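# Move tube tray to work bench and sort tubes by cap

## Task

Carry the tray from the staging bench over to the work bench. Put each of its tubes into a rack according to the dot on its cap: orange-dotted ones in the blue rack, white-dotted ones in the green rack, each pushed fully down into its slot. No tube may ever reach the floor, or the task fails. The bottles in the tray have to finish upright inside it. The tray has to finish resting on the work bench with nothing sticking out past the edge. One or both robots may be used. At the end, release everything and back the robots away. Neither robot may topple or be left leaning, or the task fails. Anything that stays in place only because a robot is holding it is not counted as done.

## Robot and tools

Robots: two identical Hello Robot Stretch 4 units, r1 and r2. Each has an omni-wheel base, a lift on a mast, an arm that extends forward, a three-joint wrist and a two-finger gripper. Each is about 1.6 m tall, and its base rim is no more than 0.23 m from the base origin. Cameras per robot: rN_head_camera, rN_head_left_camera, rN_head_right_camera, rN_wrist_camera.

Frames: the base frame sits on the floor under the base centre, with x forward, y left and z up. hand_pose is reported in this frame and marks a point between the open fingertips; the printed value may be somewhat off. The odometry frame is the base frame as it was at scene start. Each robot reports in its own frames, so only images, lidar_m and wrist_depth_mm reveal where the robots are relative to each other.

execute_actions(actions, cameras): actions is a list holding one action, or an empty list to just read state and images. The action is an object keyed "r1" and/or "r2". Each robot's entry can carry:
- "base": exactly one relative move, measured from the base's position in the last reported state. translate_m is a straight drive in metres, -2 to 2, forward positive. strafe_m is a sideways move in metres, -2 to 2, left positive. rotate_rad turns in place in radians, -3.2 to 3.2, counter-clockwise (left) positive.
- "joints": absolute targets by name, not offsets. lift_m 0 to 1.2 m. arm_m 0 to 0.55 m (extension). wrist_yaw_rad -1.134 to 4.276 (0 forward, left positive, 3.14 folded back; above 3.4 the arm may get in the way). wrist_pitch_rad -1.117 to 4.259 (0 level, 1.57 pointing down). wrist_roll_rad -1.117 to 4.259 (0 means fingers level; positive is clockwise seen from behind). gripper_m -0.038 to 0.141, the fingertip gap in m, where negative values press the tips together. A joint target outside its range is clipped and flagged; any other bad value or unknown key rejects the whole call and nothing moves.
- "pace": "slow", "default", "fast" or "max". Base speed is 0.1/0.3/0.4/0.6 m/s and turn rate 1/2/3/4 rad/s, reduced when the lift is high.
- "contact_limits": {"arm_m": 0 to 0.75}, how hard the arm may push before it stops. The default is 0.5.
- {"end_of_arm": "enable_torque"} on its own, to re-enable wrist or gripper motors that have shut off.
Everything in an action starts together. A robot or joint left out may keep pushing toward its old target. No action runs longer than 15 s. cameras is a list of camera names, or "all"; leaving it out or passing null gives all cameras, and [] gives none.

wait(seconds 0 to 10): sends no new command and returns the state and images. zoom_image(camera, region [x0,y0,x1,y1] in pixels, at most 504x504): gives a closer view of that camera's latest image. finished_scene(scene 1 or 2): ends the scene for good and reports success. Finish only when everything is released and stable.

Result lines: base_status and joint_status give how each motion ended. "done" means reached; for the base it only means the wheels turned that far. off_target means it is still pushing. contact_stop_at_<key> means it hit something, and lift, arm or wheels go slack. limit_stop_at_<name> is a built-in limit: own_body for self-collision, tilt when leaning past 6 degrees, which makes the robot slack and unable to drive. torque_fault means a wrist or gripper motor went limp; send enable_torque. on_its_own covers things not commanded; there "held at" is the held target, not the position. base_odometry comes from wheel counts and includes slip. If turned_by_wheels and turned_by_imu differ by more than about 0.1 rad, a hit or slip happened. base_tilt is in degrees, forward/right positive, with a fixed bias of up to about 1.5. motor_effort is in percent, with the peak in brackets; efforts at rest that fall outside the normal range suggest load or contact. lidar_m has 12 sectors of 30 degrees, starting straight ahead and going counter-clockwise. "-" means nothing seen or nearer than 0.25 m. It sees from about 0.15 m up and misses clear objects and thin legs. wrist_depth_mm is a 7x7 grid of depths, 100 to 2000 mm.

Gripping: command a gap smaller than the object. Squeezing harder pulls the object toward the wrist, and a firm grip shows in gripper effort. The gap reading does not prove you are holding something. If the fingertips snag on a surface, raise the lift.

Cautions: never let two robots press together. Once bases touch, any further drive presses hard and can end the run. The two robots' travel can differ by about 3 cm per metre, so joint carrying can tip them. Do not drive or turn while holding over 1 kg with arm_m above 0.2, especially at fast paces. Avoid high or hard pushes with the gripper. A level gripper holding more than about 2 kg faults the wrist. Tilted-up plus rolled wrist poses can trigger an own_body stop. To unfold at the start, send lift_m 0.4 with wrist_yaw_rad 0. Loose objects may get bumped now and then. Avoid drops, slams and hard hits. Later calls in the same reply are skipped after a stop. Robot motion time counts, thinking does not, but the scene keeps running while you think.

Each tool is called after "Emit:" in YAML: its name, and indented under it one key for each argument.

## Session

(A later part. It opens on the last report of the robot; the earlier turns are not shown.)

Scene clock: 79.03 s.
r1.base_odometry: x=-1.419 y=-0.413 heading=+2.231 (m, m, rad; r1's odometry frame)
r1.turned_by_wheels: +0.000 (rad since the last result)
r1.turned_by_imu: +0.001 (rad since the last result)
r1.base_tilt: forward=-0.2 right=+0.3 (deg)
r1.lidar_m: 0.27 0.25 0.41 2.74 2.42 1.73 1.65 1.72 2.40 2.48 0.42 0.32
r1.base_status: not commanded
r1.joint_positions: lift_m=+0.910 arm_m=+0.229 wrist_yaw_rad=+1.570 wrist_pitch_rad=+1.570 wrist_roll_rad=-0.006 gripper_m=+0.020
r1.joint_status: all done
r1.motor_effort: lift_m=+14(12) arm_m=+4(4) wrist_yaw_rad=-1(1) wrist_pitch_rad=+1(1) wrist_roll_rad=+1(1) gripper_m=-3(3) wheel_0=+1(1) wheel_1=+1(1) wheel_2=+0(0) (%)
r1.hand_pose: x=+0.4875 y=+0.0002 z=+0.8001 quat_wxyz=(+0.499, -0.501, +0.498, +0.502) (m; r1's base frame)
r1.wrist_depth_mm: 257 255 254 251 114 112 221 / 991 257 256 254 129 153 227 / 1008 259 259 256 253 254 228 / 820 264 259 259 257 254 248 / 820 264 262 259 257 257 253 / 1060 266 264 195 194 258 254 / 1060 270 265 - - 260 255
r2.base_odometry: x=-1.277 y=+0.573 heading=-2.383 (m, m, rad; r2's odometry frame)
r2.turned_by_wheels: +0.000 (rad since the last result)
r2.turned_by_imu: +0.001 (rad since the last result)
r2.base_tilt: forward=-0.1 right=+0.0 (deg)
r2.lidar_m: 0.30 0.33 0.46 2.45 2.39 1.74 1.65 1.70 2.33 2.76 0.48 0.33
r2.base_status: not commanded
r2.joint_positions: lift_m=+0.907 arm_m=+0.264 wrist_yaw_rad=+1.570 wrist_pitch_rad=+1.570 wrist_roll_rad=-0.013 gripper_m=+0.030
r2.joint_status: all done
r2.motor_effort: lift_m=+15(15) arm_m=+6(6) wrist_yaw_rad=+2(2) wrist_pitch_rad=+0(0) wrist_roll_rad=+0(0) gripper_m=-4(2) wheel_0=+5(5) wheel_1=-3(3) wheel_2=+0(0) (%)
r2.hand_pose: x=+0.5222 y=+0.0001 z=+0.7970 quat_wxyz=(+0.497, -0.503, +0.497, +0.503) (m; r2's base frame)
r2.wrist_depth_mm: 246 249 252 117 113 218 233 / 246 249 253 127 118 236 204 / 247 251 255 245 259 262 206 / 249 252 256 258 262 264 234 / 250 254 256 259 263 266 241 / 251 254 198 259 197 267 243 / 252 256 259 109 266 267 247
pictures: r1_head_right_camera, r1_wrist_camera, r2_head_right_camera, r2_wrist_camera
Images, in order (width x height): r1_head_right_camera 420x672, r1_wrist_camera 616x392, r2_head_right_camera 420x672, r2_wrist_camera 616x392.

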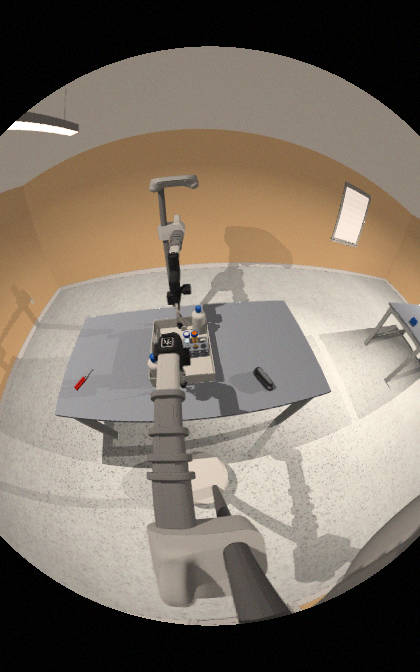

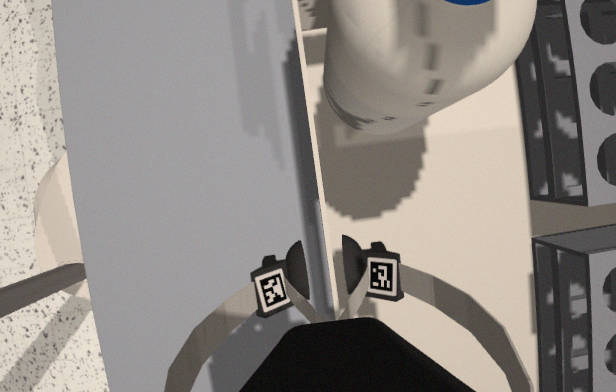

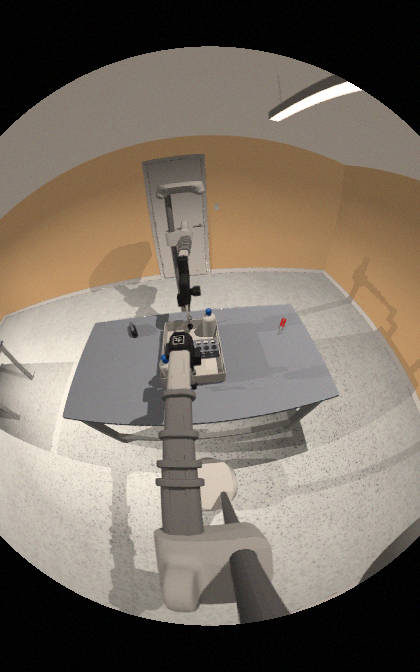

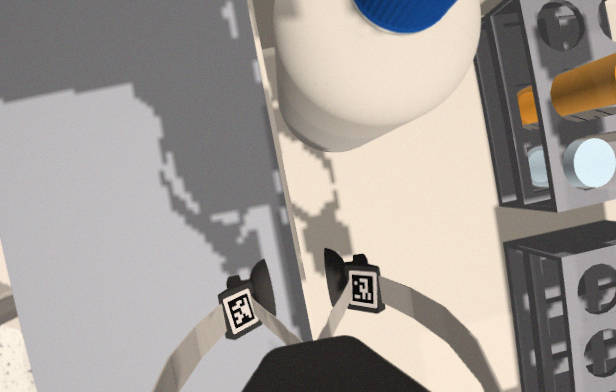

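Emit:
execute_actions:
  actions:
    - {"r1":{"joints":{"gripper_m":-0.038}},"r2":{"joints":{"gripper_m":-0.038}}}
  cameras: []

Emit:
execute_actions:
  actions:
    - {"r1":{"joints":{"lift_m":0.94},"pace":"slow"},"r2":{"joints":{"lift_m":0.937},"pace":"slow"}}
  cameras: ["r1_head_camera","r1_wrist_camera","r2_head_camera","r2_wrist_camera"]

Scene clock: 84.53 s.
r1.base_odometry: x=-1.419 y=-0.413 heading=+2.231 (m, m, rad; r1's odometry frame)
r1.turned_by_wheels: +0.000 (rad since the last result)
r1.turned_by_imu: +0.001 (rad since the last result)
r1.base_tilt: forward=-0.1 right=+0.3 (deg)
r1.lidar_m: 0.27 0.32 0.43 2.75 2.41 1.73 1.64 1.71 2.37 2.46 0.44 0.33
r1.base_status: not commanded
r1.joint_positions: lift_m=+0.910 arm_m=+0.229 wrist_yaw_rad=+1.570 wrist_pitch_rad=+1.570 wrist_roll_rad=-0.006 gripper_m=-0.038
r1.joint_status: all done
r1.motor_effort: lift_m=+17(17) arm_m=+3(4) wrist_yaw_rad=-1(1) wrist_pitch_rad=+2(2) wrist_roll_rad=+1(1) gripper_m=-21(21) wheel_0=+1(1) wheel_1=+1(1) wheel_2=+0(0) (%)
r1.hand_pose: x=+0.4878 y=+0.0003 z=+0.7999 quat_wxyz=(+0.499, -0.501, +0.498, +0.502) (m; r1's base frame)
r1.wrist_depth_mm: 256 253 254 243 109 105 - / 1008 256 255 246 126 122 217 / 1008 258 256 255 247 247 240 / 820 259 259 259 249 249 245 / 820 263 260 252 250 252 247 / 1078 267 263 184 254 156 246 / 1060 267 265 - - 254 250
r2.base_odometry: x=-1.277 y=+0.573 heading=-2.383 (m, m, rad; r2's odometry frame)
r2.turned_by_wheels: +0.000 (rad since the last result)
r2.turned_by_imu: +0.001 (rad since the last result)
r2.base_tilt: forward=+0.0 right=+0.0 (deg)
r2.lidar_m: 0.29 0.30 0.44 2.44 2.39 1.73 1.67 1.74 2.37 2.77 0.45 0.33
r2.base_status: not commanded
r2.joint_positions: lift_m=+0.907 arm_m=+0.264 wrist_yaw_rad=+1.570 wrist_pitch_rad=+1.570 wrist_roll_rad=-0.013 gripper_m=-0.037
r2.joint_status: all done
r2.motor_effort: lift_m=+17(17) arm_m=+5(6) wrist_yaw_rad=+0(0) wrist_pitch_rad=+1(0) wrist_roll_rad=+0(1) gripper_m=-23(21) wheel_0=+5(5) wheel_1=-3(3) wheel_2=+0(0) (%)
r2.hand_pose: x=+0.5225 y=+0.0003 z=+0.7969 quat_wxyz=(+0.497, -0.503, +0.496, +0.504) (m; r2's base frame)
r2.wrist_depth_mm: 244 248 251 113 108 119 199 / 245 249 253 125 114 251 199 / 246 250 253 242 254 256 225 / 248 251 255 252 255 257 230 / 249 252 256 253 256 259 244 / 250 253 254 203 185 259 237 / 251 252 257 109 257 262 258
pictures: none
No camera images: the call's "cameras" was empty. Leave "cameras" out to get every camera's image.

Scene clock: 85.60 s.
r1.base_odometry: x=-1.419 y=-0.413 heading=+2.231 (m, m, rad; r1's odometry frame)
r1.turned_by_wheels: +0.000 (rad since the last result)
r1.turned_by_imu: +0.000 (rad since the last result)
r1.base_tilt: forward=-0.3 right=+0.3 (deg)
r1.lidar_m: 0.29 0.31 0.41 2.74 2.40 1.73 1.64 1.72 2.38 2.45 0.45 0.31
r1.base_status: not commanded
r1.joint_positions: lift_m=+0.939 arm_m=+0.229 wrist_yaw_rad=+1.570 wrist_pitch_rad=+1.570 wrist_roll_rad=-0.006 gripper_m=-0.038
r1.joint_status: all done
r1.motor_effort: lift_m=+26(24) arm_m=+3(3) wrist_yaw_rad=-1(1) wrist_pitch_rad=+2(1) wrist_roll_rad=+1(1) gripper_m=-22(20) wheel_0=+1(1) wheel_1=+1(1) wheel_2=+0(0) (%)
r1.hand_pose: x=+0.4878 y=+0.0003 z=+0.8291 quat_wxyz=(+0.499, -0.501, +0.498, +0.502) (m; r1's base frame)
r1.wrist_depth_mm: 1042 283 281 243 109 105 - / 1025 287 283 245 125 122 216 / 1042 289 286 283 246 247 240 / 866 291 287 286 249 249 247 / 854 294 291 251 250 250 247 / 1098 296 291 183 254 156 249 / 1060 297 297 - - 256 250
r2.base_odometry: x=-1.277 y=+0.573 heading=-2.383 (m, m, rad; r2's odometry frame)
r2.turned_by_wheels: +0.000 (rad since the last result)
r2.turned_by_imu: +0.000 (rad since the last result)
r2.base_tilt: forward=+0.0 right=+0.0 (deg)
r2.lidar_m: 0.28 0.31 0.45 2.46 2.43 1.73 1.65 1.71 2.34 2.76 0.43 0.32
r2.base_status: not commanded
r2.joint_positions: lift_m=+0.936 arm_m=+0.264 wrist_yaw_rad=+1.570 wrist_pitch_rad=+1.570 wrist_roll_rad=-0.013 gripper_m=-0.037
r2.joint_status: all done
r2.motor_effort: lift_m=+25(26) arm_m=+5(5) wrist_yaw_rad=+0(0) wrist_pitch_rad=+2(1) wrist_roll_rad=+1(1) gripper_m=-19(18) wheel_0=+5(5) wheel_1=-3(3) wheel_2=+0(0) (%)
r2.hand_pose: x=+0.5225 y=+0.0003 z=+0.8261 quat_wxyz=(+0.497, -0.503, +0.496, +0.504) (m; r2's base frame)
r2.wrist_depth_mm: 272 276 278 113 108 119 199 / 273 277 281 125 114 252 200 / 273 279 281 240 254 257 226 / 277 279 282 252 255 258 229 / 278 281 285 253 256 259 244 / 278 281 283 204 186 259 239 / 647 282 289 109 257 260 257
pictures: r1_head_camera, r1_wrist_camera, r2_head_camera, r2_wrist_camera
Images, in order (width x height): r1_head_camera 420x560, r1_wrist_camera 616x392, r2_head_camera 420x560, r2_wrist_camera 616x392.

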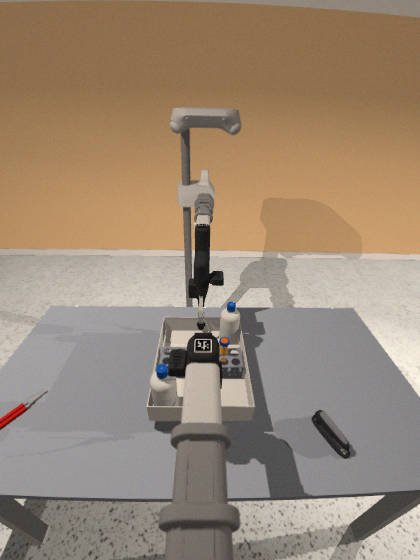

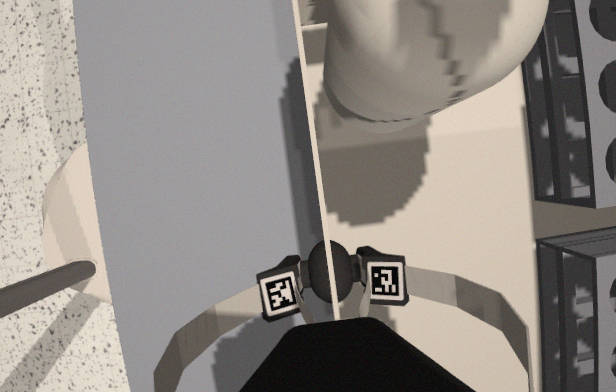

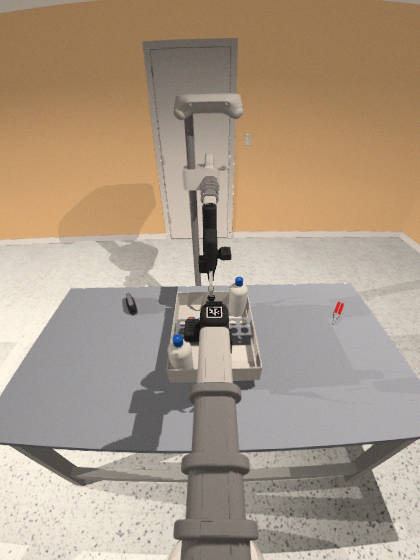

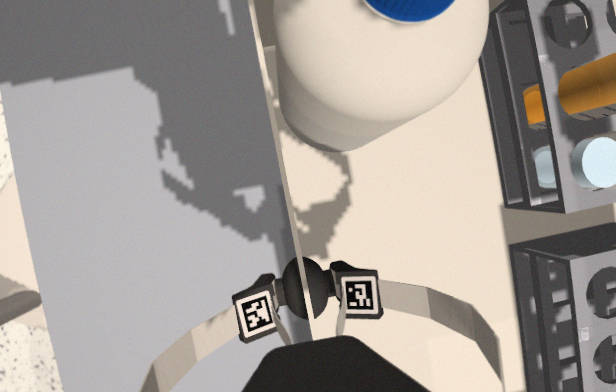

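Emit:
zoom_image:
  camera: "r1_head_camera"
  region: [150, 280, 260, 360]

Emit:
zoom_image:
  camera: "r1_wrist_camera"
  region: [250, 200, 420, 330]

Region (150, 280, 260, 360) of r1_head_camera's 420x560 image, scaled by 4.582, with more detail than that image has; it fills the top 367 rows of this view, and the rest is white.

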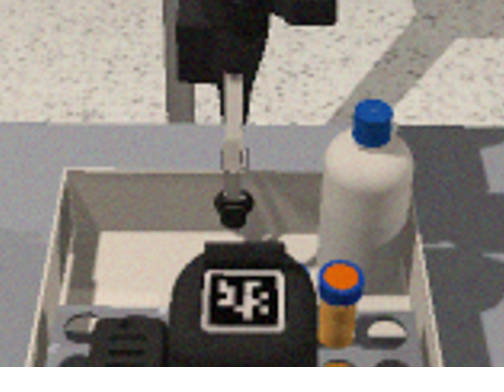

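Region (250, 200, 420, 330) of r1_wrist_camera's 616x392 image, scaled by 2.965; it fills the top 385 rows of this view, and the rest is white.

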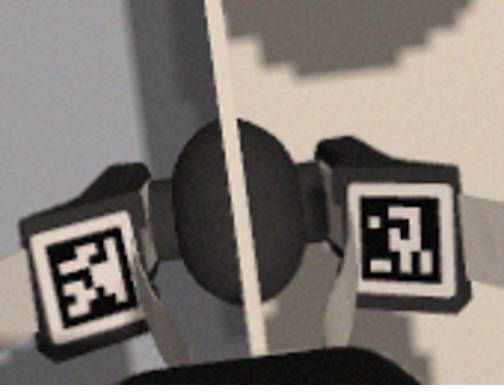

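Emit:
execute_actions:
  actions:
    - {"r1":{"base":{"strafe_m":-0.5},"joints":{"lift_m":1.03}},"r2":{"base":{"strafe_m":0.5},"joints":{"lift_m":1.027}}}
  cameras: ["r1_head_camera","r1_wrist_camera","r2_head_camera","r2_wrist_camera"]

Scene clock: 101.10 s.
r1.base_odometry: x=-1.025 y=-0.106 heading=+2.232 (m, m, rad; r1's odometry frame)
r1.turned_by_wheels: +0.000 (rad since the last result)
r1.turned_by_imu: +0.003 (rad since the last result)
r1.base_tilt: forward=-0.2 right=+0.3 (deg)
r1.lidar_m: 0.27 0.30 0.44 1.20 2.41 1.69 1.63 1.74 2.36 1.97 2.01 0.31
r1.base_status: done
r1.joint_positions: lift_m=+1.029 arm_m=+0.229 wrist_yaw_rad=+1.570 wrist_pitch_rad=+1.569 wrist_roll_rad=-0.006 gripper_m=-0.038
r1.joint_status: all done
r1.motor_effort: lift_m=+25(25) arm_m=+3(3) wrist_yaw_rad=-2(2) wrist_pitch_rad=+2(5) wrist_roll_rad=+1(1) gripper_m=-24(19) wheel_0=+3(12) wheel_1=+0(12) wheel_2=+0(1) (%)
r1.hand_pose: x=+0.4878 y=+0.0003 z=+0.9191 quat_wxyz=(+0.499, -0.501, +0.498, +0.502) (m; r1's base frame)
r1.wrist_depth_mm: 1098 370 370 243 108 105 235 / 1118 1118 373 246 123 150 216 / 1118 917 373 249 245 245 240 / 1182 917 377 377 250 249 244 / 1138 931 379 251 251 250 244 / 1205 1118 179 184 254 203 248 / 1182 1182 387 - - 255 249
r2.base_odometry: x=-0.934 y=+0.210 heading=-2.383 (m, m, rad; r2's odometry frame)
r2.turned_by_wheels: +0.000 (rad since the last result)
r2.turned_by_imu: +0.001 (rad since the last result)
r2.base_tilt: forward=+0.0 right=+0.0 (deg)
r2.lidar_m: 0.29 0.32 2.03 1.96 2.46 1.75 1.66 1.74 2.33 3.27 0.47 0.30
r2.base_status: done
r2.joint_positions: lift_m=+1.026 arm_m=+0.264 wrist_yaw_rad=+1.571 wrist_pitch_rad=+1.569 wrist_roll_rad=-0.013 gripper_m=-0.037
r2.joint_status: all done
r2.motor_effort: lift_m=+25(28) arm_m=+5(5) wrist_yaw_rad=-1(1) wrist_pitch_rad=+1(4) wrist_roll_rad=+1(0) gripper_m=-22(23) wheel_0=-6(16) wheel_1=+5(11) wheel_2=+0(1) (%)
r2.hand_pose: x=+0.5225 y=+0.0004 z=+0.9162 quat_wxyz=(+0.497, -0.503, +0.496, +0.504) (m; r2's base frame)
r2.wrist_depth_mm: 359 362 364 112 108 227 198 / 715 364 368 122 114 251 198 / 1098 364 368 236 254 256 202 / 891 368 370 252 254 257 229 / 878 368 375 253 256 259 248 / 891 370 191 203 183 259 236 / 1118 373 377 109 257 259 258
pictures: r1_head_camera, r1_wrist_camera, r2_head_camera, r2_wrist_camera
Images, in order (width x height): r1_head_camera 420x560, r1_wrist_camera 616x392, r2_head_camera 420x560, r2_wrist_camera 616x392.

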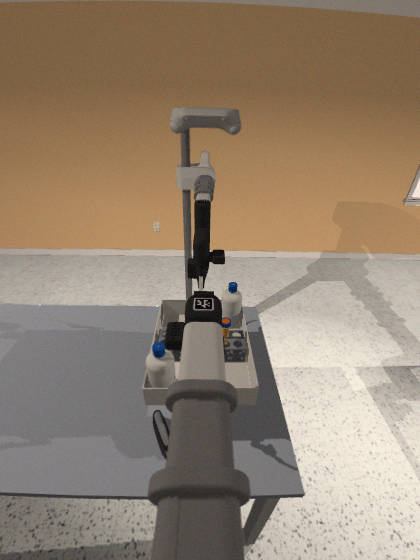

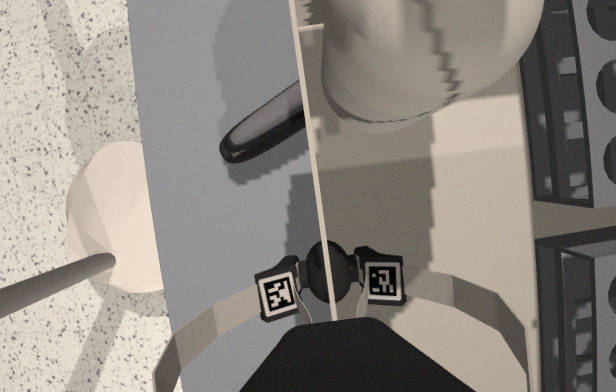

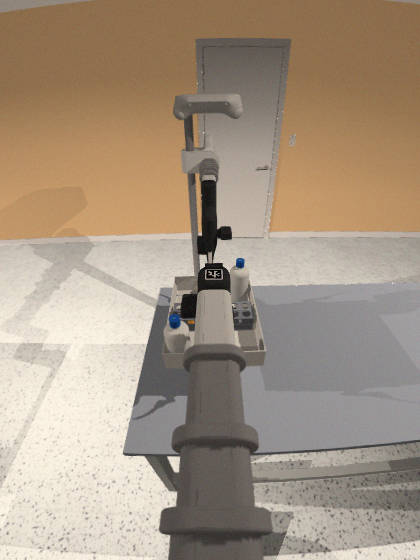

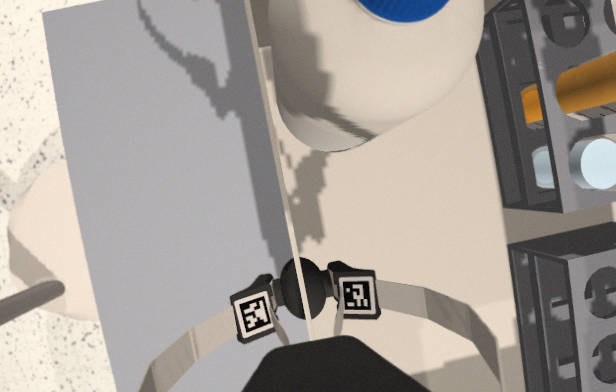

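Emit:
execute_actions:
  actions:
    - {"r1":{"base":{"strafe_m":-1.2}},"r2":{"base":{"strafe_m":1.2},"joints":{"arm_m":0.261}}}
  cameras: ["r1_head_camera","r1_head_right_camera","r1_wrist_camera","r2_head_left_camera","r2_wrist_camera"]

Scene clock: 110.47 s.
r1.base_odometry: x=-0.078 y=+0.630 heading=+2.232 (m, m, rad; r1's odometry frame)
r1.turned_by_wheels: +0.000 (rad since the last result)
r1.turned_by_imu: +0.005 (rad since the last result)
r1.base_tilt: forward=-0.2 right=+0.3 (deg)
r1.lidar_m: 0.45 0.48 0.96 1.27 2.36 1.73 1.64 1.75 2.33 1.33 0.79 0.49
r1.base_status: done
r1.joint_positions: lift_m=+1.029 arm_m=+0.229 wrist_yaw_rad=+1.570 wrist_pitch_rad=+1.569 wrist_roll_rad=-0.006 gripper_m=-0.038
r1.joint_status: not commanded
r1.motor_effort: lift_m=+26(25) arm_m=+3(3) wrist_yaw_rad=-2(3) wrist_pitch_rad=+2(5) wrist_roll_rad=+1(1) gripper_m=-22(20) wheel_0=+3(14) wheel_1=+0(12) wheel_2=+0(2) (%)
r1.hand_pose: x=+0.4878 y=+0.0003 z=+0.9191 quat_wxyz=(+0.499, -0.501, +0.498, +0.502) (m; r1's base frame)
r1.wrist_depth_mm: 1118 1118 1098 231 106 105 214 / 1138 1118 1118 234 120 237 215 / 1138 1138 1160 248 247 245 219 / 1160 931 1060 1138 248 247 240 / 1182 931 1182 250 250 249 246 / 1182 1160 178 200 209 153 246 / 1182 1182 1160 - - 256 248
r2.base_odometry: x=-0.108 y=-0.661 heading=-2.383 (m, m, rad; r2's odometry frame)
r2.turned_by_wheels: +0.000 (rad since the last result)
r2.turned_by_imu: +0.003 (rad since the last result)
r2.base_tilt: forward=-0.1 right=+0.0 (deg)
r2.lidar_m: 0.50 0.51 0.78 1.08 2.46 1.77 1.68 1.76 2.39 1.21 0.98 1.27
r2.base_status: done
r2.joint_positions: lift_m=+1.026 arm_m=+0.262 wrist_yaw_rad=+1.571 wrist_pitch_rad=+1.570 wrist_roll_rad=-0.013 gripper_m=-0.037
r2.joint_status: all done
r2.motor_effort: lift_m=+24(25) arm_m=-6(7) wrist_yaw_rad=-1(1) wrist_pitch_rad=+0(3) wrist_roll_rad=+0(0) gripper_m=-23(23) wheel_0=-3(14) wheel_1=+4(16) wheel_2=+0(0) (%)
r2.hand_pose: x=+0.5203 y=+0.0003 z=+0.9162 quat_wxyz=(+0.497, -0.503, +0.496, +0.504) (m; r2's base frame)
r2.wrist_depth_mm: 1078 1078 1098 109 108 225 212 / 1078 1098 1118 119 114 251 197 / 1078 1098 1118 207 253 255 198 / 891 904 1118 251 255 257 228 / 891 904 1118 252 255 258 246 / 904 1118 191 201 184 258 233 / 1098 1098 1118 109 257 259 246
pictures: r1_head_camera, r1_head_right_camera, r1_wrist_camera, r2_head_left_camera, r2_wrist_camera
Images, in order (width x height): r1_head_camera 420x560, r1_head_right_camera 420x672, r1_wrist_camera 616x392, r2_head_left_camera 420x672, r2_wrist_camera 616x392.

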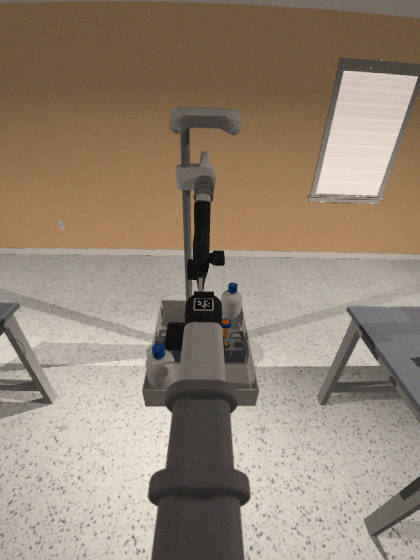

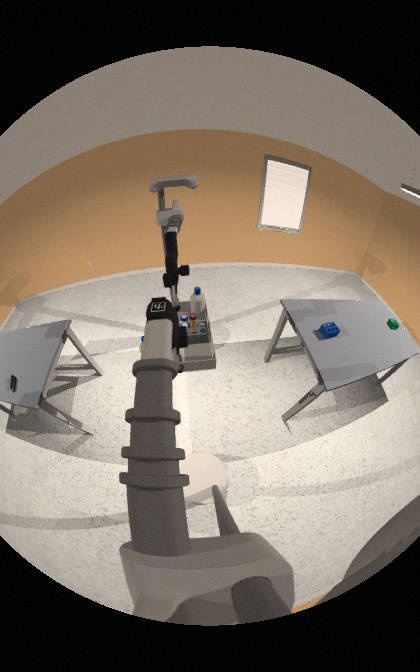

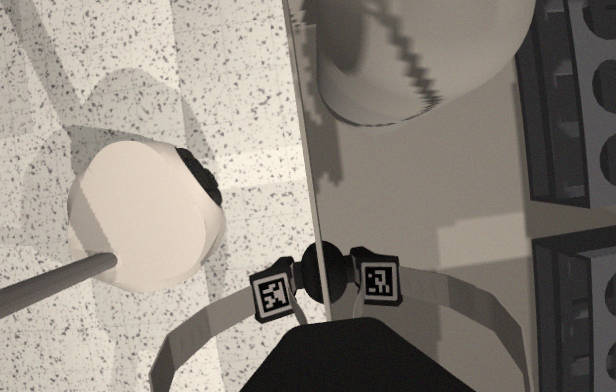

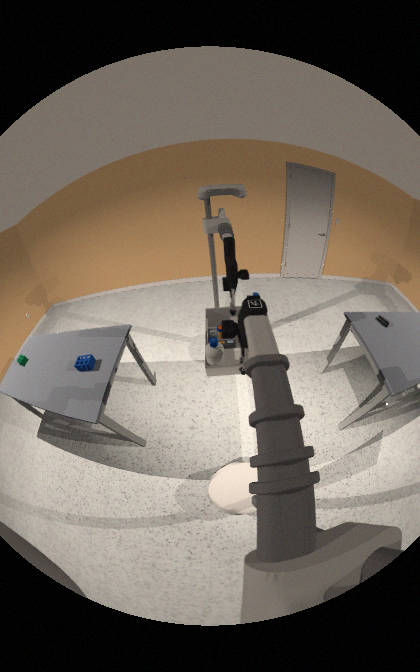

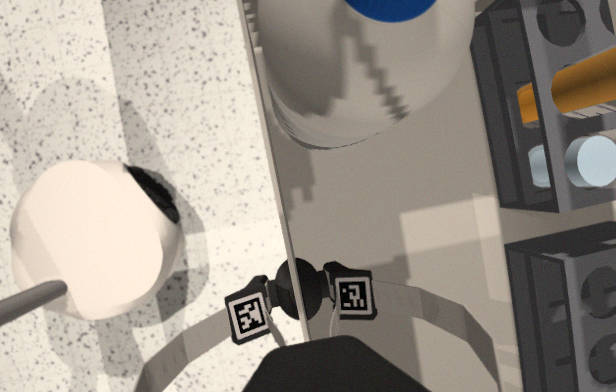

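Emit:
execute_actions:
  actions:
    - {"r1":{"base":{"strafe_m":-1.45}},"r2":{"base":{"strafe_m":1.45},"joints":{"arm_m":0.252}}}
  cameras: ["r1_head_camera","r1_wrist_camera","r2_head_camera","r2_wrist_camera"]

Scene clock: 122.33 s.
r1.base_odometry: x=+1.067 y=+1.521 heading=+2.232 (m, m, rad; r1's odometry frame)
r1.turned_by_wheels: +0.000 (rad since the last result)
r1.turned_by_imu: +0.006 (rad since the last result)
r1.base_tilt: forward=-0.2 right=+0.4 (deg)
r1.lidar_m: 0.31 0.34 0.45 2.41 2.33 1.71 1.60 1.71 2.31 2.79 0.47 0.33
r1.base_status: done
r1.joint_positions: lift_m=+1.029 arm_m=+0.229 wrist_yaw_rad=+1.570 wrist_pitch_rad=+1.570 wrist_roll_rad=-0.006 gripper_m=-0.038
r1.joint_status: not commanded
r1.motor_effort: lift_m=+25(25) arm_m=+3(3) wrist_yaw_rad=-2(2) wrist_pitch_rad=+2(5) wrist_roll_rad=+1(1) gripper_m=-23(21) wheel_0=+4(9) wheel_1=+2(10) wheel_2=-1(1) (%)
r1.hand_pose: x=+0.4878 y=+0.0003 z=+0.9191 quat_wxyz=(+0.499, -0.501, +0.498, +0.502) (m; r1's base frame)
r1.wrist_depth_mm: 1138 1118 368 172 106 106 213 / 1138 1118 370 244 119 238 216 / 1160 1138 375 247 247 244 217 / 1138 931 379 250 249 247 240 / 1182 931 379 252 250 249 244 / 1160 1160 179 196 182 250 245 / 1160 1182 389 - - 255 249
r2.base_odometry: x=+0.889 y=-1.713 heading=-2.383 (m, m, rad; r2's odometry frame)
r2.turned_by_wheels: +0.000 (rad since the last result)
r2.turned_by_imu: +0.003 (rad since the last result)
r2.base_tilt: forward=+0.0 right=-0.1 (deg)
r2.lidar_m: 0.25 0.26 0.36 2.82 2.45 1.78 1.71 1.78 2.41 2.40 0.39 0.27
r2.base_status: done
r2.joint_positions: lift_m=+1.027 arm_m=+0.253 wrist_yaw_rad=+1.571 wrist_pitch_rad=+1.570 wrist_roll_rad=-0.014 gripper_m=-0.037
r2.joint_status: all done
r2.motor_effort: lift_m=+24(24) arm_m=-5(6) wrist_yaw_rad=+0(1) wrist_pitch_rad=+0(3) wrist_roll_rad=+1(2) gripper_m=-21(21) wheel_0=-5(13) wheel_1=+6(13) wheel_2=+0(0) (%)
r2.hand_pose: x=+0.5111 y=+0.0002 z=+0.9162 quat_wxyz=(+0.497, -0.503, +0.496, +0.504) (m; r2's base frame)
r2.wrist_depth_mm: 355 362 362 108 108 224 226 / 357 362 366 117 114 251 196 / 364 364 370 221 253 255 197 / 362 364 370 252 254 255 224 / 891 368 373 252 255 257 239 / 842 368 189 200 183 257 231 / 1098 370 375 109 257 259 236
pictures: r1_head_camera, r1_wrist_camera, r2_head_camera, r2_wrist_camera
Images, in order (width x height): r1_head_camera 420x560, r1_wrist_camera 616x392, r2_head_camera 420x560, r2_wrist_camera 616x392.

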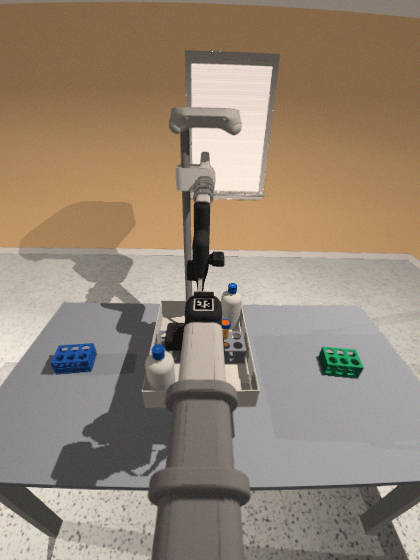

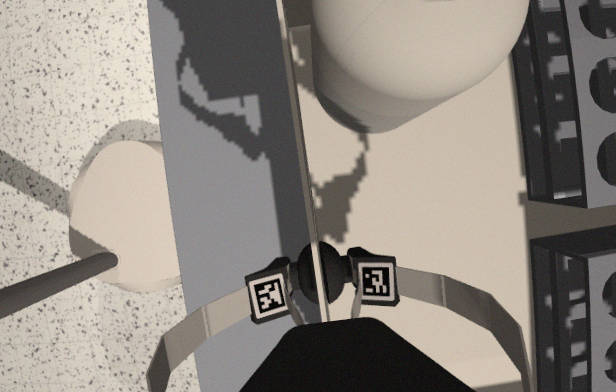

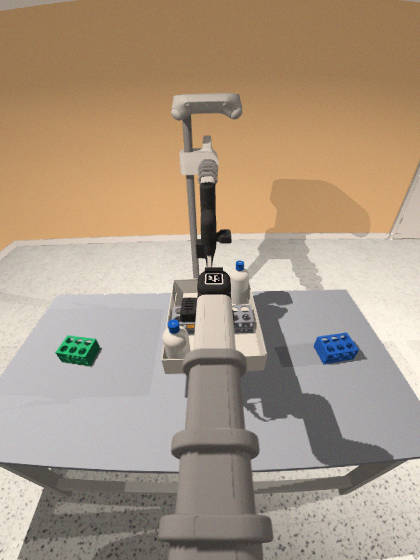

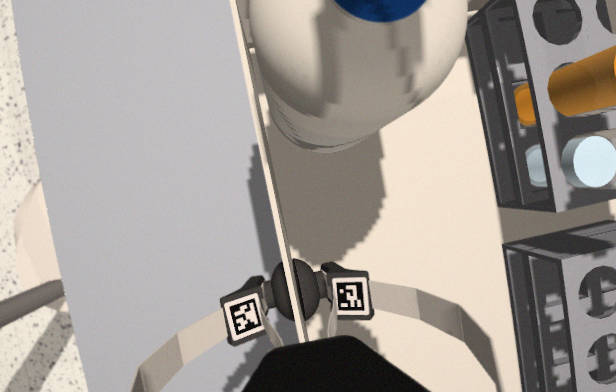

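Emit:
execute_actions:
  actions:
    - {"r1":{"joints":{"lift_m":0.909}},"r2":{"joints":{"lift_m":0.906,"arm_m":0.246}}}
  cameras: []

Emit:
execute_actions:
  actions:
    - {"r1":{"joints":{"gripper_m":0.05}},"r2":{"joints":{"gripper_m":0.05}}}
  cameras: ["r1_wrist_camera","r2_wrist_camera"]

Scene clock: 128.20 s.
r1.base_odometry: x=+1.067 y=+1.521 heading=+2.232 (m, m, rad; r1's odometry frame)
r1.turned_by_wheels: +0.000 (rad since the last result)
r1.turned_by_imu: +0.002 (rad since the last result)
r1.base_tilt: forward=-0.2 right=+0.4 (deg)
r1.lidar_m: 0.29 0.33 0.47 2.42 2.34 1.70 1.65 1.73 2.36 2.81 0.48 0.34
r1.base_status: not commanded
r1.joint_positions: lift_m=+0.909 arm_m=+0.229 wrist_yaw_rad=+1.570 wrist_pitch_rad=+1.570 wrist_roll_rad=-0.006 gripper_m=-0.038
r1.joint_status: all done
r1.motor_effort: lift_m=+17(22) arm_m=+3(3) wrist_yaw_rad=-2(2) wrist_pitch_rad=+2(1) wrist_roll_rad=+1(1) gripper_m=-17(21) wheel_0=+3(3) wheel_1=+2(2) wheel_2=+0(0) (%)
r1.hand_pose: x=+0.4878 y=+0.0003 z=+0.7988 quat_wxyz=(+0.499, -0.501, +0.498, +0.502) (m; r1's base frame)
r1.wrist_depth_mm: 991 253 251 237 107 105 213 / 1025 255 254 233 121 238 215 / 1008 256 256 248 246 246 220 / 798 259 259 255 249 248 241 / 820 262 260 244 251 249 245 / 1042 264 177 199 208 153 247 / 1060 267 263 - - 254 250
r2.base_odometry: x=+0.889 y=-1.713 heading=-2.383 (m, m, rad; r2's odometry frame)
r2.turned_by_wheels: +0.000 (rad since the last result)
r2.turned_by_imu: +0.002 (rad since the last result)
r2.base_tilt: forward=-0.1 right=-0.1 (deg)
r2.lidar_m: 0.25 0.27 0.35 2.81 2.50 1.77 1.70 1.78 2.40 2.42 0.39 0.28
r2.base_status: not commanded
r2.joint_positions: lift_m=+0.906 arm_m=+0.247 wrist_yaw_rad=+1.571 wrist_pitch_rad=+1.570 wrist_roll_rad=-0.014 gripper_m=-0.037
r2.joint_status: all done
r2.motor_effort: lift_m=+18(24) arm_m=-5(4) wrist_yaw_rad=-1(0) wrist_pitch_rad=+0(0) wrist_roll_rad=+2(0) gripper_m=-21(21) wheel_0=-5(4) wheel_1=+6(6) wheel_2=+0(1) (%)
r2.hand_pose: x=+0.5052 y=+0.0002 z=+0.7958 quat_wxyz=(+0.497, -0.503, +0.496, +0.504) (m; r2's base frame)
r2.wrist_depth_mm: 243 246 248 109 108 225 212 / 244 247 249 119 114 250 197 / 246 248 251 220 255 255 198 / 246 250 252 252 254 256 229 / 247 250 254 253 255 258 253 / 249 252 192 201 184 259 234 / 249 251 255 109 258 260 246
pictures: none
No camera images: the call's "cameras" was empty. Leave "cameras" out to get every camera's image.

Scene clock: 129.77 s.
r1.base_odometry: x=+1.067 y=+1.521 heading=+2.232 (m, m, rad; r1's odometry frame)
r1.turned_by_wheels: +0.000 (rad since the last result)
r1.turned_by_imu: +0.000 (rad since the last result)
r1.base_tilt: forward=-0.2 right=+0.2 (deg)
r1.lidar_m: 0.29 0.29 0.46 2.42 2.38 1.70 1.64 1.71 2.38 2.79 0.48 0.33
r1.base_status: not commanded
r1.joint_positions: lift_m=+0.909 arm_m=+0.229 wrist_yaw_rad=+1.570 wrist_pitch_rad=+1.570 wrist_roll_rad=-0.006 gripper_m=+0.050
r1.joint_status: all done
r1.motor_effort: lift_m=+17(17) arm_m=+3(3) wrist_yaw_rad=-2(2) wrist_pitch_rad=+2(1) wrist_roll_rad=+1(1) gripper_m=-2(23) wheel_0=+3(3) wheel_1=+2(2) wheel_2=+0(0) (%)
r1.hand_pose: x=+0.4878 y=+0.0003 z=+0.7988 quat_wxyz=(+0.499, -0.501, +0.498, +0.502) (m; r1's base frame)
r1.wrist_depth_mm: 991 255 253 203 112 113 - / 1008 255 255 247 124 244 219 / 1008 257 258 253 252 251 228 / 820 262 258 258 255 253 247 / 820 263 262 257 218 256 236 / 1042 266 198 258 258 257 234 / 1042 267 267 - - 258 254
r2.base_odometry: x=+0.889 y=-1.713 heading=-2.383 (m, m, rad; r2's odometry frame)
r2.turned_by_wheels: +0.000 (rad since the last result)
r2.turned_by_imu: +0.000 (rad since the last result)
r2.base_tilt: forward=+0.0 right=+0.0 (deg)
r2.lidar_m: 0.26 0.26 0.38 2.82 2.49 1.76 1.71 1.78 2.40 2.37 0.35 0.27
r2.base_status: not commanded
r2.joint_positions: lift_m=+0.906 arm_m=+0.247 wrist_yaw_rad=+1.570 wrist_pitch_rad=+1.570 wrist_roll_rad=-0.014 gripper_m=+0.050
r2.joint_status: all done
r2.motor_effort: lift_m=+18(17) arm_m=-5(5) wrist_yaw_rad=+1(0) wrist_pitch_rad=+0(1) wrist_roll_rad=+0(1) gripper_m=+0(23) wheel_0=-5(4) wheel_1=+6(6) wheel_2=+0(0) (%)
r2.hand_pose: x=+0.5052 y=+0.0002 z=+0.7958 quat_wxyz=(+0.497, -0.503, +0.496, +0.503) (m; r2's base frame)
r2.wrist_depth_mm: 244 247 250 113 112 230 232 / 245 248 252 121 118 254 202 / 246 250 253 223 259 259 204 / 247 251 255 255 259 262 216 / 248 252 256 258 262 265 244 / 250 253 203 259 260 265 237 / 251 254 258 109 264 267 241
pictures: r1_wrist_camera, r2_wrist_camera
Images, in order (width x height): r1_wrist_camera 616x392, r2_wrist_camera 616x392.

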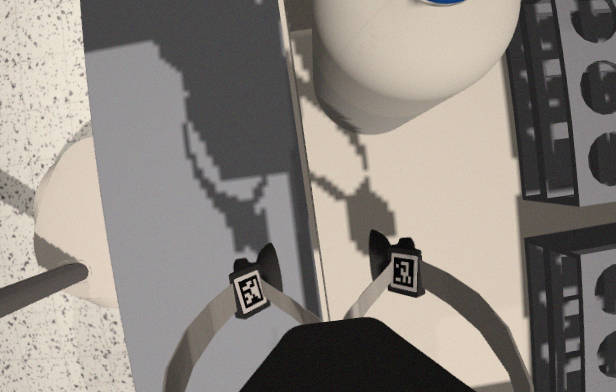

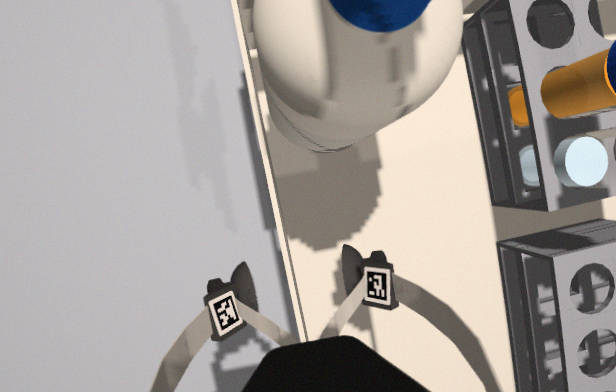

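Emit:
execute_actions:
  actions:
    - {"r1":{"joints":{"lift_m":1.04},"base":{"strafe_m":-0.035},"pace":"max"},"r2":{"joints":{"lift_m":1.04},"pace":"max"}}
  cameras: []

Emit:
execute_actions:
  actions:
    - {"r1":{"joints":{"arm_m":0.14},"pace":"fast"},"r2":{"joints":{"arm_m":0.415,"lift_m":1.08},"pace":"fast"}}
  cameras: ["r1_head_camera","r2_wrist_camera"]

Scene clock: 149.10 s.
r1.base_odometry: x=+1.094 y=+1.542 heading=+2.232 (m, m, rad; r1's odometry frame)
r1.turned_by_wheels: +0.000 (rad since the last result)
r1.turned_by_imu: +0.001 (rad since the last result)
r1.base_tilt: forward=-0.2 right=+0.3 (deg)
r1.lidar_m: 0.30 0.31 0.44 2.43 2.37 1.70 1.64 1.71 2.37 2.78 0.46 0.33
r1.base_status: done
r1.joint_positions: lift_m=+1.040 arm_m=+0.229 wrist_yaw_rad=+1.570 wrist_pitch_rad=+1.570 wrist_roll_rad=-0.006 gripper_m=+0.050
r1.joint_status: all done
r1.motor_effort: lift_m=+21(24) arm_m=+3(3) wrist_yaw_rad=+0(0) wrist_pitch_rad=+0(2) wrist_roll_rad=+1(1) gripper_m=-3(5) wheel_0=-2(11) wheel_1=+3(12) wheel_2=+0(0) (%)
r1.hand_pose: x=+0.4878 y=+0.0001 z=+0.9295 quat_wxyz=(+0.499, -0.501, +0.498, +0.502) (m; r1's base frame)
r1.wrist_depth_mm: 1138 1118 379 266 239 330 315 / 1138 1118 384 382 377 320 345 / 1138 1118 389 384 379 370 379 / 1138 917 389 389 382 366 324 / 1182 960 392 389 219 357 325 / 1182 1182 197 389 384 327 327 / 1205 1205 399 - - 394 397
r2.base_odometry: x=+0.889 y=-1.713 heading=-2.383 (m, m, rad; r2's odometry frame)
r2.turned_by_wheels: +0.000 (rad since the last result)
r2.turned_by_imu: +0.001 (rad since the last result)
r2.base_tilt: forward=+0.0 right=+0.0 (deg)
r2.lidar_m: 0.25 0.26 0.38 2.81 2.51 1.74 1.70 1.78 2.41 2.40 0.37 0.28
r2.base_status: not commanded
r2.joint_positions: lift_m=+1.040 arm_m=+0.247 wrist_yaw_rad=+1.570 wrist_pitch_rad=+1.570 wrist_roll_rad=-0.014 gripper_m=+0.050
r2.joint_status: all done
r2.motor_effort: lift_m=+21(25) arm_m=-5(5) wrist_yaw_rad=+1(1) wrist_pitch_rad=-1(0) wrist_roll_rad=+1(1) gripper_m=+1(4) wheel_0=-5(5) wheel_1=+6(6) wheel_2=+0(0) (%)
r2.hand_pose: x=+0.5052 y=+0.0002 z=+0.9295 quat_wxyz=(+0.497, -0.503, +0.496, +0.503) (m; r2's base frame)
r2.wrist_depth_mm: 370 377 384 384 392 394 392 / 373 377 384 224 359 338 399 / 377 379 384 257 392 309 404 / 891 382 387 392 394 343 404 / 904 384 389 389 394 345 407 / 904 384 202 394 397 345 399 / 1118 384 392 109 399 349 357
pictures: none
No camera images: the call's "cameras" was empty. Leave "cameras" out to get every camera's image.

Scene clock: 150.43 s.
r1.base_odometry: x=+1.094 y=+1.542 heading=+2.232 (m, m, rad; r1's odometry frame)
r1.turned_by_wheels: +0.000 (rad since the last result)
r1.turned_by_imu: +0.000 (rad since the last result)
r1.base_tilt: forward=-0.2 right=+0.3 (deg)
r1.lidar_m: 0.30 0.32 0.47 2.46 2.37 1.70 1.63 1.69 2.36 2.78 0.45 0.31
r1.base_status: not commanded
r1.joint_positions: lift_m=+1.040 arm_m=+0.141 wrist_yaw_rad=+1.570 wrist_pitch_rad=+1.570 wrist_roll_rad=-0.006 gripper_m=+0.050
r1.joint_status: all done
r1.motor_effort: lift_m=+21(21) arm_m=-4(5) wrist_yaw_rad=+0(0) wrist_pitch_rad=+0(1) wrist_roll_rad=+1(1) gripper_m=-6(2) wheel_0=-2(2) wheel_1=+2(2) wheel_2=+0(0) (%)
r1.hand_pose: x=+0.3991 y=+0.0001 z=+0.9295 quat_wxyz=(+0.499, -0.501, +0.498, +0.502) (m; r1's base frame)
r1.wrist_depth_mm: 1138 1138 1118 382 332 238 342 / 1118 1138 1098 379 368 375 347 / 1182 1118 1118 387 379 379 370 / 1160 946 931 389 384 384 370 / 1160 931 946 392 219 387 382 / 1182 1160 196 397 355 353 357 / 1182 1160 1182 - - 397 394
r2.base_odometry: x=+0.889 y=-1.713 heading=-2.383 (m, m, rad; r2's odometry frame)
r2.turned_by_wheels: +0.000 (rad since the last result)
r2.turned_by_imu: +0.000 (rad since the last result)
r2.base_tilt: forward=-0.1 right=-0.1 (deg)
r2.lidar_m: 0.25 0.27 0.38 2.81 2.50 1.76 1.71 1.79 2.41 2.43 0.37 0.27
r2.base_status: not commanded
r2.joint_positions: lift_m=+1.080 arm_m=+0.414 wrist_yaw_rad=+1.570 wrist_pitch_rad=+1.570 wrist_roll_rad=-0.014 gripper_m=+0.050
r2.joint_status: all done
r2.motor_effort: lift_m=+22(24) arm_m=+6(7) wrist_yaw_rad=+1(1) wrist_pitch_rad=+0(0) wrist_roll_rad=+0(2) gripper_m=-2(1) wheel_0=-5(5) wheel_1=+6(6) wheel_2=+0(0) (%)
r2.hand_pose: x=+0.6722 y=+0.0002 z=+0.9694 quat_wxyz=(+0.497, -0.503, +0.496, +0.503) (m; r2's base frame)
r2.wrist_depth_mm: 410 415 421 427 430 439 1229 / 407 415 418 399 433 442 445 / 410 279 418 397 433 436 449 / 415 384 421 370 439 439 452 / 415 418 424 424 436 442 452 / 415 421 202 370 377 306 455 / 418 421 427 109 399 300 462
pictures: r1_head_camera, r2_wrist_camera
Images, in order (width x height): r1_head_camera 420x560, r2_wrist_camera 616x392.

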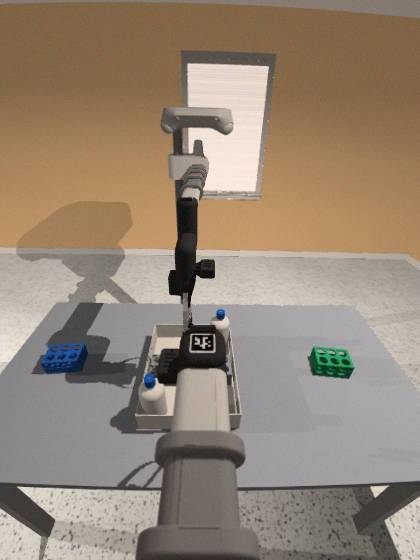

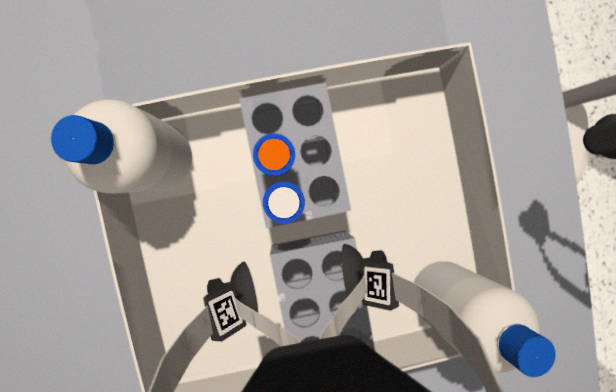

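Emit:
execute_actions:
  actions:
    - {"r2":{"base":{"strafe_m":0.078},"joints":{"lift_m":1.025,"gripper_m":0.06},"pace":"fast"},"r1":{"joints":{"gripper_m":0.06}}}
  cameras: ["r1_head_right_camera","r2_wrist_camera"]

Scene clock: 157.33 s.
r1.base_odometry: x=+1.094 y=+1.542 heading=+2.232 (m, m, rad; r1's odometry frame)
r1.turned_by_wheels: +0.000 (rad since the last result)
r1.turned_by_imu: +0.001 (rad since the last result)
r1.base_tilt: forward=-0.2 right=+0.3 (deg)
r1.lidar_m: 0.31 0.30 0.47 2.43 2.35 1.73 1.65 1.72 2.37 2.75 0.50 0.31
r1.base_status: not commanded
r1.joint_positions: lift_m=+1.040 arm_m=+0.141 wrist_yaw_rad=+1.570 wrist_pitch_rad=+1.570 wrist_roll_rad=-0.006 gripper_m=+0.060
r1.joint_status: all done
r1.motor_effort: lift_m=+21(21) arm_m=-4(4) wrist_yaw_rad=-1(1) wrist_pitch_rad=+0(1) wrist_roll_rad=+1(1) gripper_m=-3(3) wheel_0=-2(2) wheel_1=+2(2) wheel_2=+0(0) (%)
r1.hand_pose: x=+0.3991 y=+0.0001 z=+0.9295 quat_wxyz=(+0.499, -0.501, +0.498, +0.502) (m; r1's base frame)
r1.wrist_depth_mm: 1098 1118 1138 379 336 238 345 / 1138 1138 1138 382 368 377 347 / 1160 1138 1138 384 387 377 377 / 1138 946 931 392 387 387 366 / 1182 946 960 392 220 387 379 / 1138 1160 198 394 359 347 357 / 1182 1160 1182 - - 394 394
r2.base_odometry: x=+0.943 y=-1.770 heading=-2.383 (m, m, rad; r2's odometry frame)
r2.turned_by_wheels: +0.000 (rad since the last result)
r2.turned_by_imu: +0.001 (rad since the last result)
r2.base_tilt: forward=-0.1 right=+0.0 (deg)
r2.lidar_m: 0.25 0.28 0.38 2.73 2.50 1.77 1.73 1.79 2.41 2.48 0.37 0.28
r2.base_status: done
r2.joint_positions: lift_m=+1.025 arm_m=+0.414 wrist_yaw_rad=+1.570 wrist_pitch_rad=+1.570 wrist_roll_rad=-0.014 gripper_m=+0.060
r2.joint_status: all done
r2.motor_effort: lift_m=+15(19) arm_m=+6(6) wrist_yaw_rad=+1(1) wrist_pitch_rad=+1(0) wrist_roll_rad=+1(1) gripper_m=-1(2) wheel_0=-4(13) wheel_1=+3(9) wheel_2=+0(1) (%)
r2.hand_pose: x=+0.6722 y=+0.0002 z=+0.9150 quat_wxyz=(+0.497, -0.503, +0.497, +0.503) (m; r2's base frame)
r2.wrist_depth_mm: 357 362 368 373 375 382 387 / 357 364 368 373 379 387 392 / 359 364 370 375 379 370 392 / 362 312 368 317 382 382 392 / 200 233 370 314 379 387 394 / 362 343 204 256 218 387 399 / 368 336 373 109 384 364 377
pictures: r1_head_right_camera, r2_wrist_camera
Images, in order (width x height): r1_head_right_camera 420x672, r2_wrist_camera 616x392.

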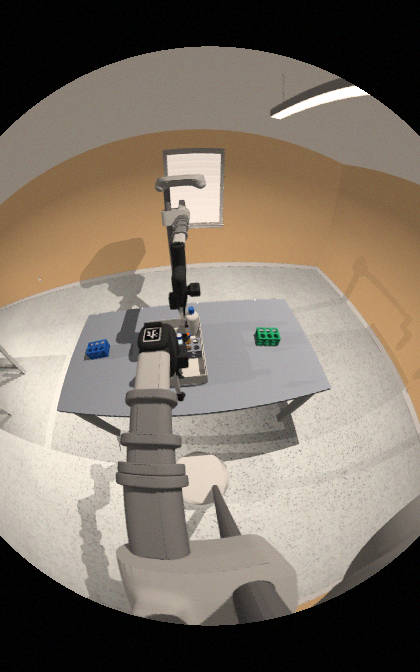

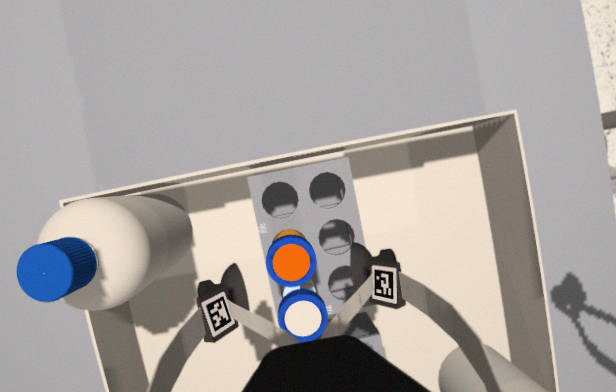

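Emit:
execute_actions:
  actions:
    - {"r2":{"joints":{"lift_m":0.979,"arm_m":0.41},"pace":"fast"}}
  cameras: ["r1_head_right_camera","r2_wrist_camera"]

Emit:
zoom_image:
  camera: "r1_head_right_camera"
  region: [150, 290, 230, 380]

Scene clock: 164.20 s.
r1.base_odometry: x=+1.094 y=+1.542 heading=+2.232 (m, m, rad; r1's odometry frame)
r1.turned_by_wheels: +0.000 (rad since the last result)
r1.turned_by_imu: +0.001 (rad since the last result)
r1.base_tilt: forward=-0.2 right=+0.4 (deg)
r1.lidar_m: 0.30 0.34 0.44 2.44 2.35 1.73 1.64 1.71 2.38 2.77 0.47 0.34
r1.base_status: not commanded
r1.joint_positions: lift_m=+1.040 arm_m=+0.141 wrist_yaw_rad=+1.570 wrist_pitch_rad=+1.570 wrist_roll_rad=-0.006 gripper_m=+0.060
r1.joint_status: not commanded
r1.motor_effort: lift_m=+21(21) arm_m=-4(4) wrist_yaw_rad=+0(1) wrist_pitch_rad=+0(1) wrist_roll_rad=+1(1) gripper_m=-4(2) wheel_0=-2(2) wheel_1=+2(2) wheel_2=+0(0) (%)
r1.hand_pose: x=+0.3991 y=+0.0001 z=+0.9295 quat_wxyz=(+0.499, -0.501, +0.498, +0.502) (m; r1's base frame)
r1.wrist_depth_mm: 1118 1118 1118 379 334 237 343 / 1118 1118 1118 382 366 375 345 / 1138 1138 1118 387 384 379 373 / 1138 960 946 389 389 379 368 / 1182 931 960 394 220 387 379 / 1160 1160 196 397 362 347 355 / 1182 1205 1160 - - 394 392
r2.base_odometry: x=+0.943 y=-1.770 heading=-2.383 (m, m, rad; r2's odometry frame)
r2.turned_by_wheels: +0.000 (rad since the last result)
r2.turned_by_imu: +0.001 (rad since the last result)
r2.base_tilt: forward=-0.1 right=+0.0 (deg)
r2.lidar_m: 0.25 0.27 0.38 2.71 2.49 1.77 1.71 1.80 2.42 2.50 0.37 0.28
r2.base_status: not commanded
r2.joint_positions: lift_m=+0.979 arm_m=+0.411 wrist_yaw_rad=+1.570 wrist_pitch_rad=+1.570 wrist_roll_rad=-0.014 gripper_m=+0.060
r2.joint_status: all done
r2.motor_effort: lift_m=+14(13) arm_m=-6(9) wrist_yaw_rad=+1(1) wrist_pitch_rad=+0(0) wrist_roll_rad=+2(0) gripper_m=-1(3) wheel_0=-4(4) wheel_1=+3(3) wheel_2=+0(0) (%)
r2.hand_pose: x=+0.6694 y=+0.0002 z=+0.8691 quat_wxyz=(+0.497, -0.503, +0.497, +0.503) (m; r2's base frame)
r2.wrist_depth_mm: 314 317 320 327 332 338 342 / 314 320 324 329 332 336 343 / 317 320 324 329 334 334 287 / 315 285 324 322 334 338 290 / 179 211 325 268 334 342 300 / 179 322 204 211 217 343 312 / 322 315 327 109 340 343 325
pictures: r1_head_right_camera, r2_wrist_camera
Images, in order (width x height): r1_head_right_camera 420x672, r2_wrist_camera 616x392.

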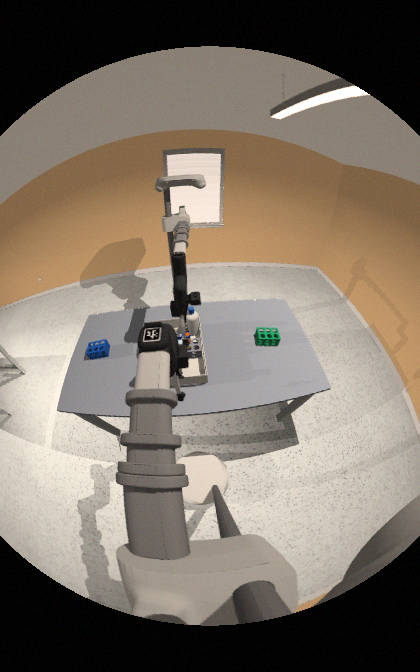

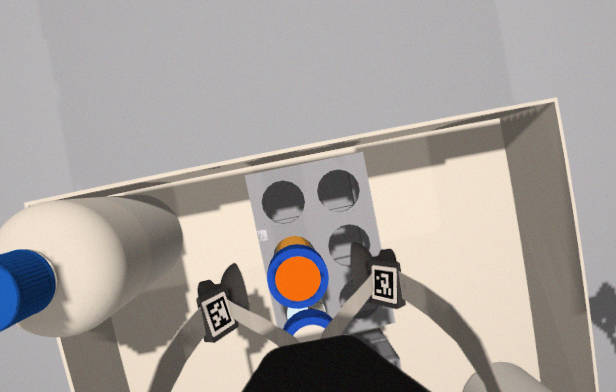

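Region (150, 290, 230, 380) of r1_head_right_camera's 420x672 image, scaled by 5.600, with more detail than that image has.

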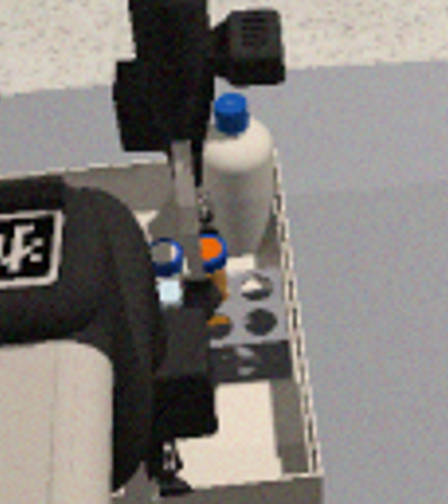

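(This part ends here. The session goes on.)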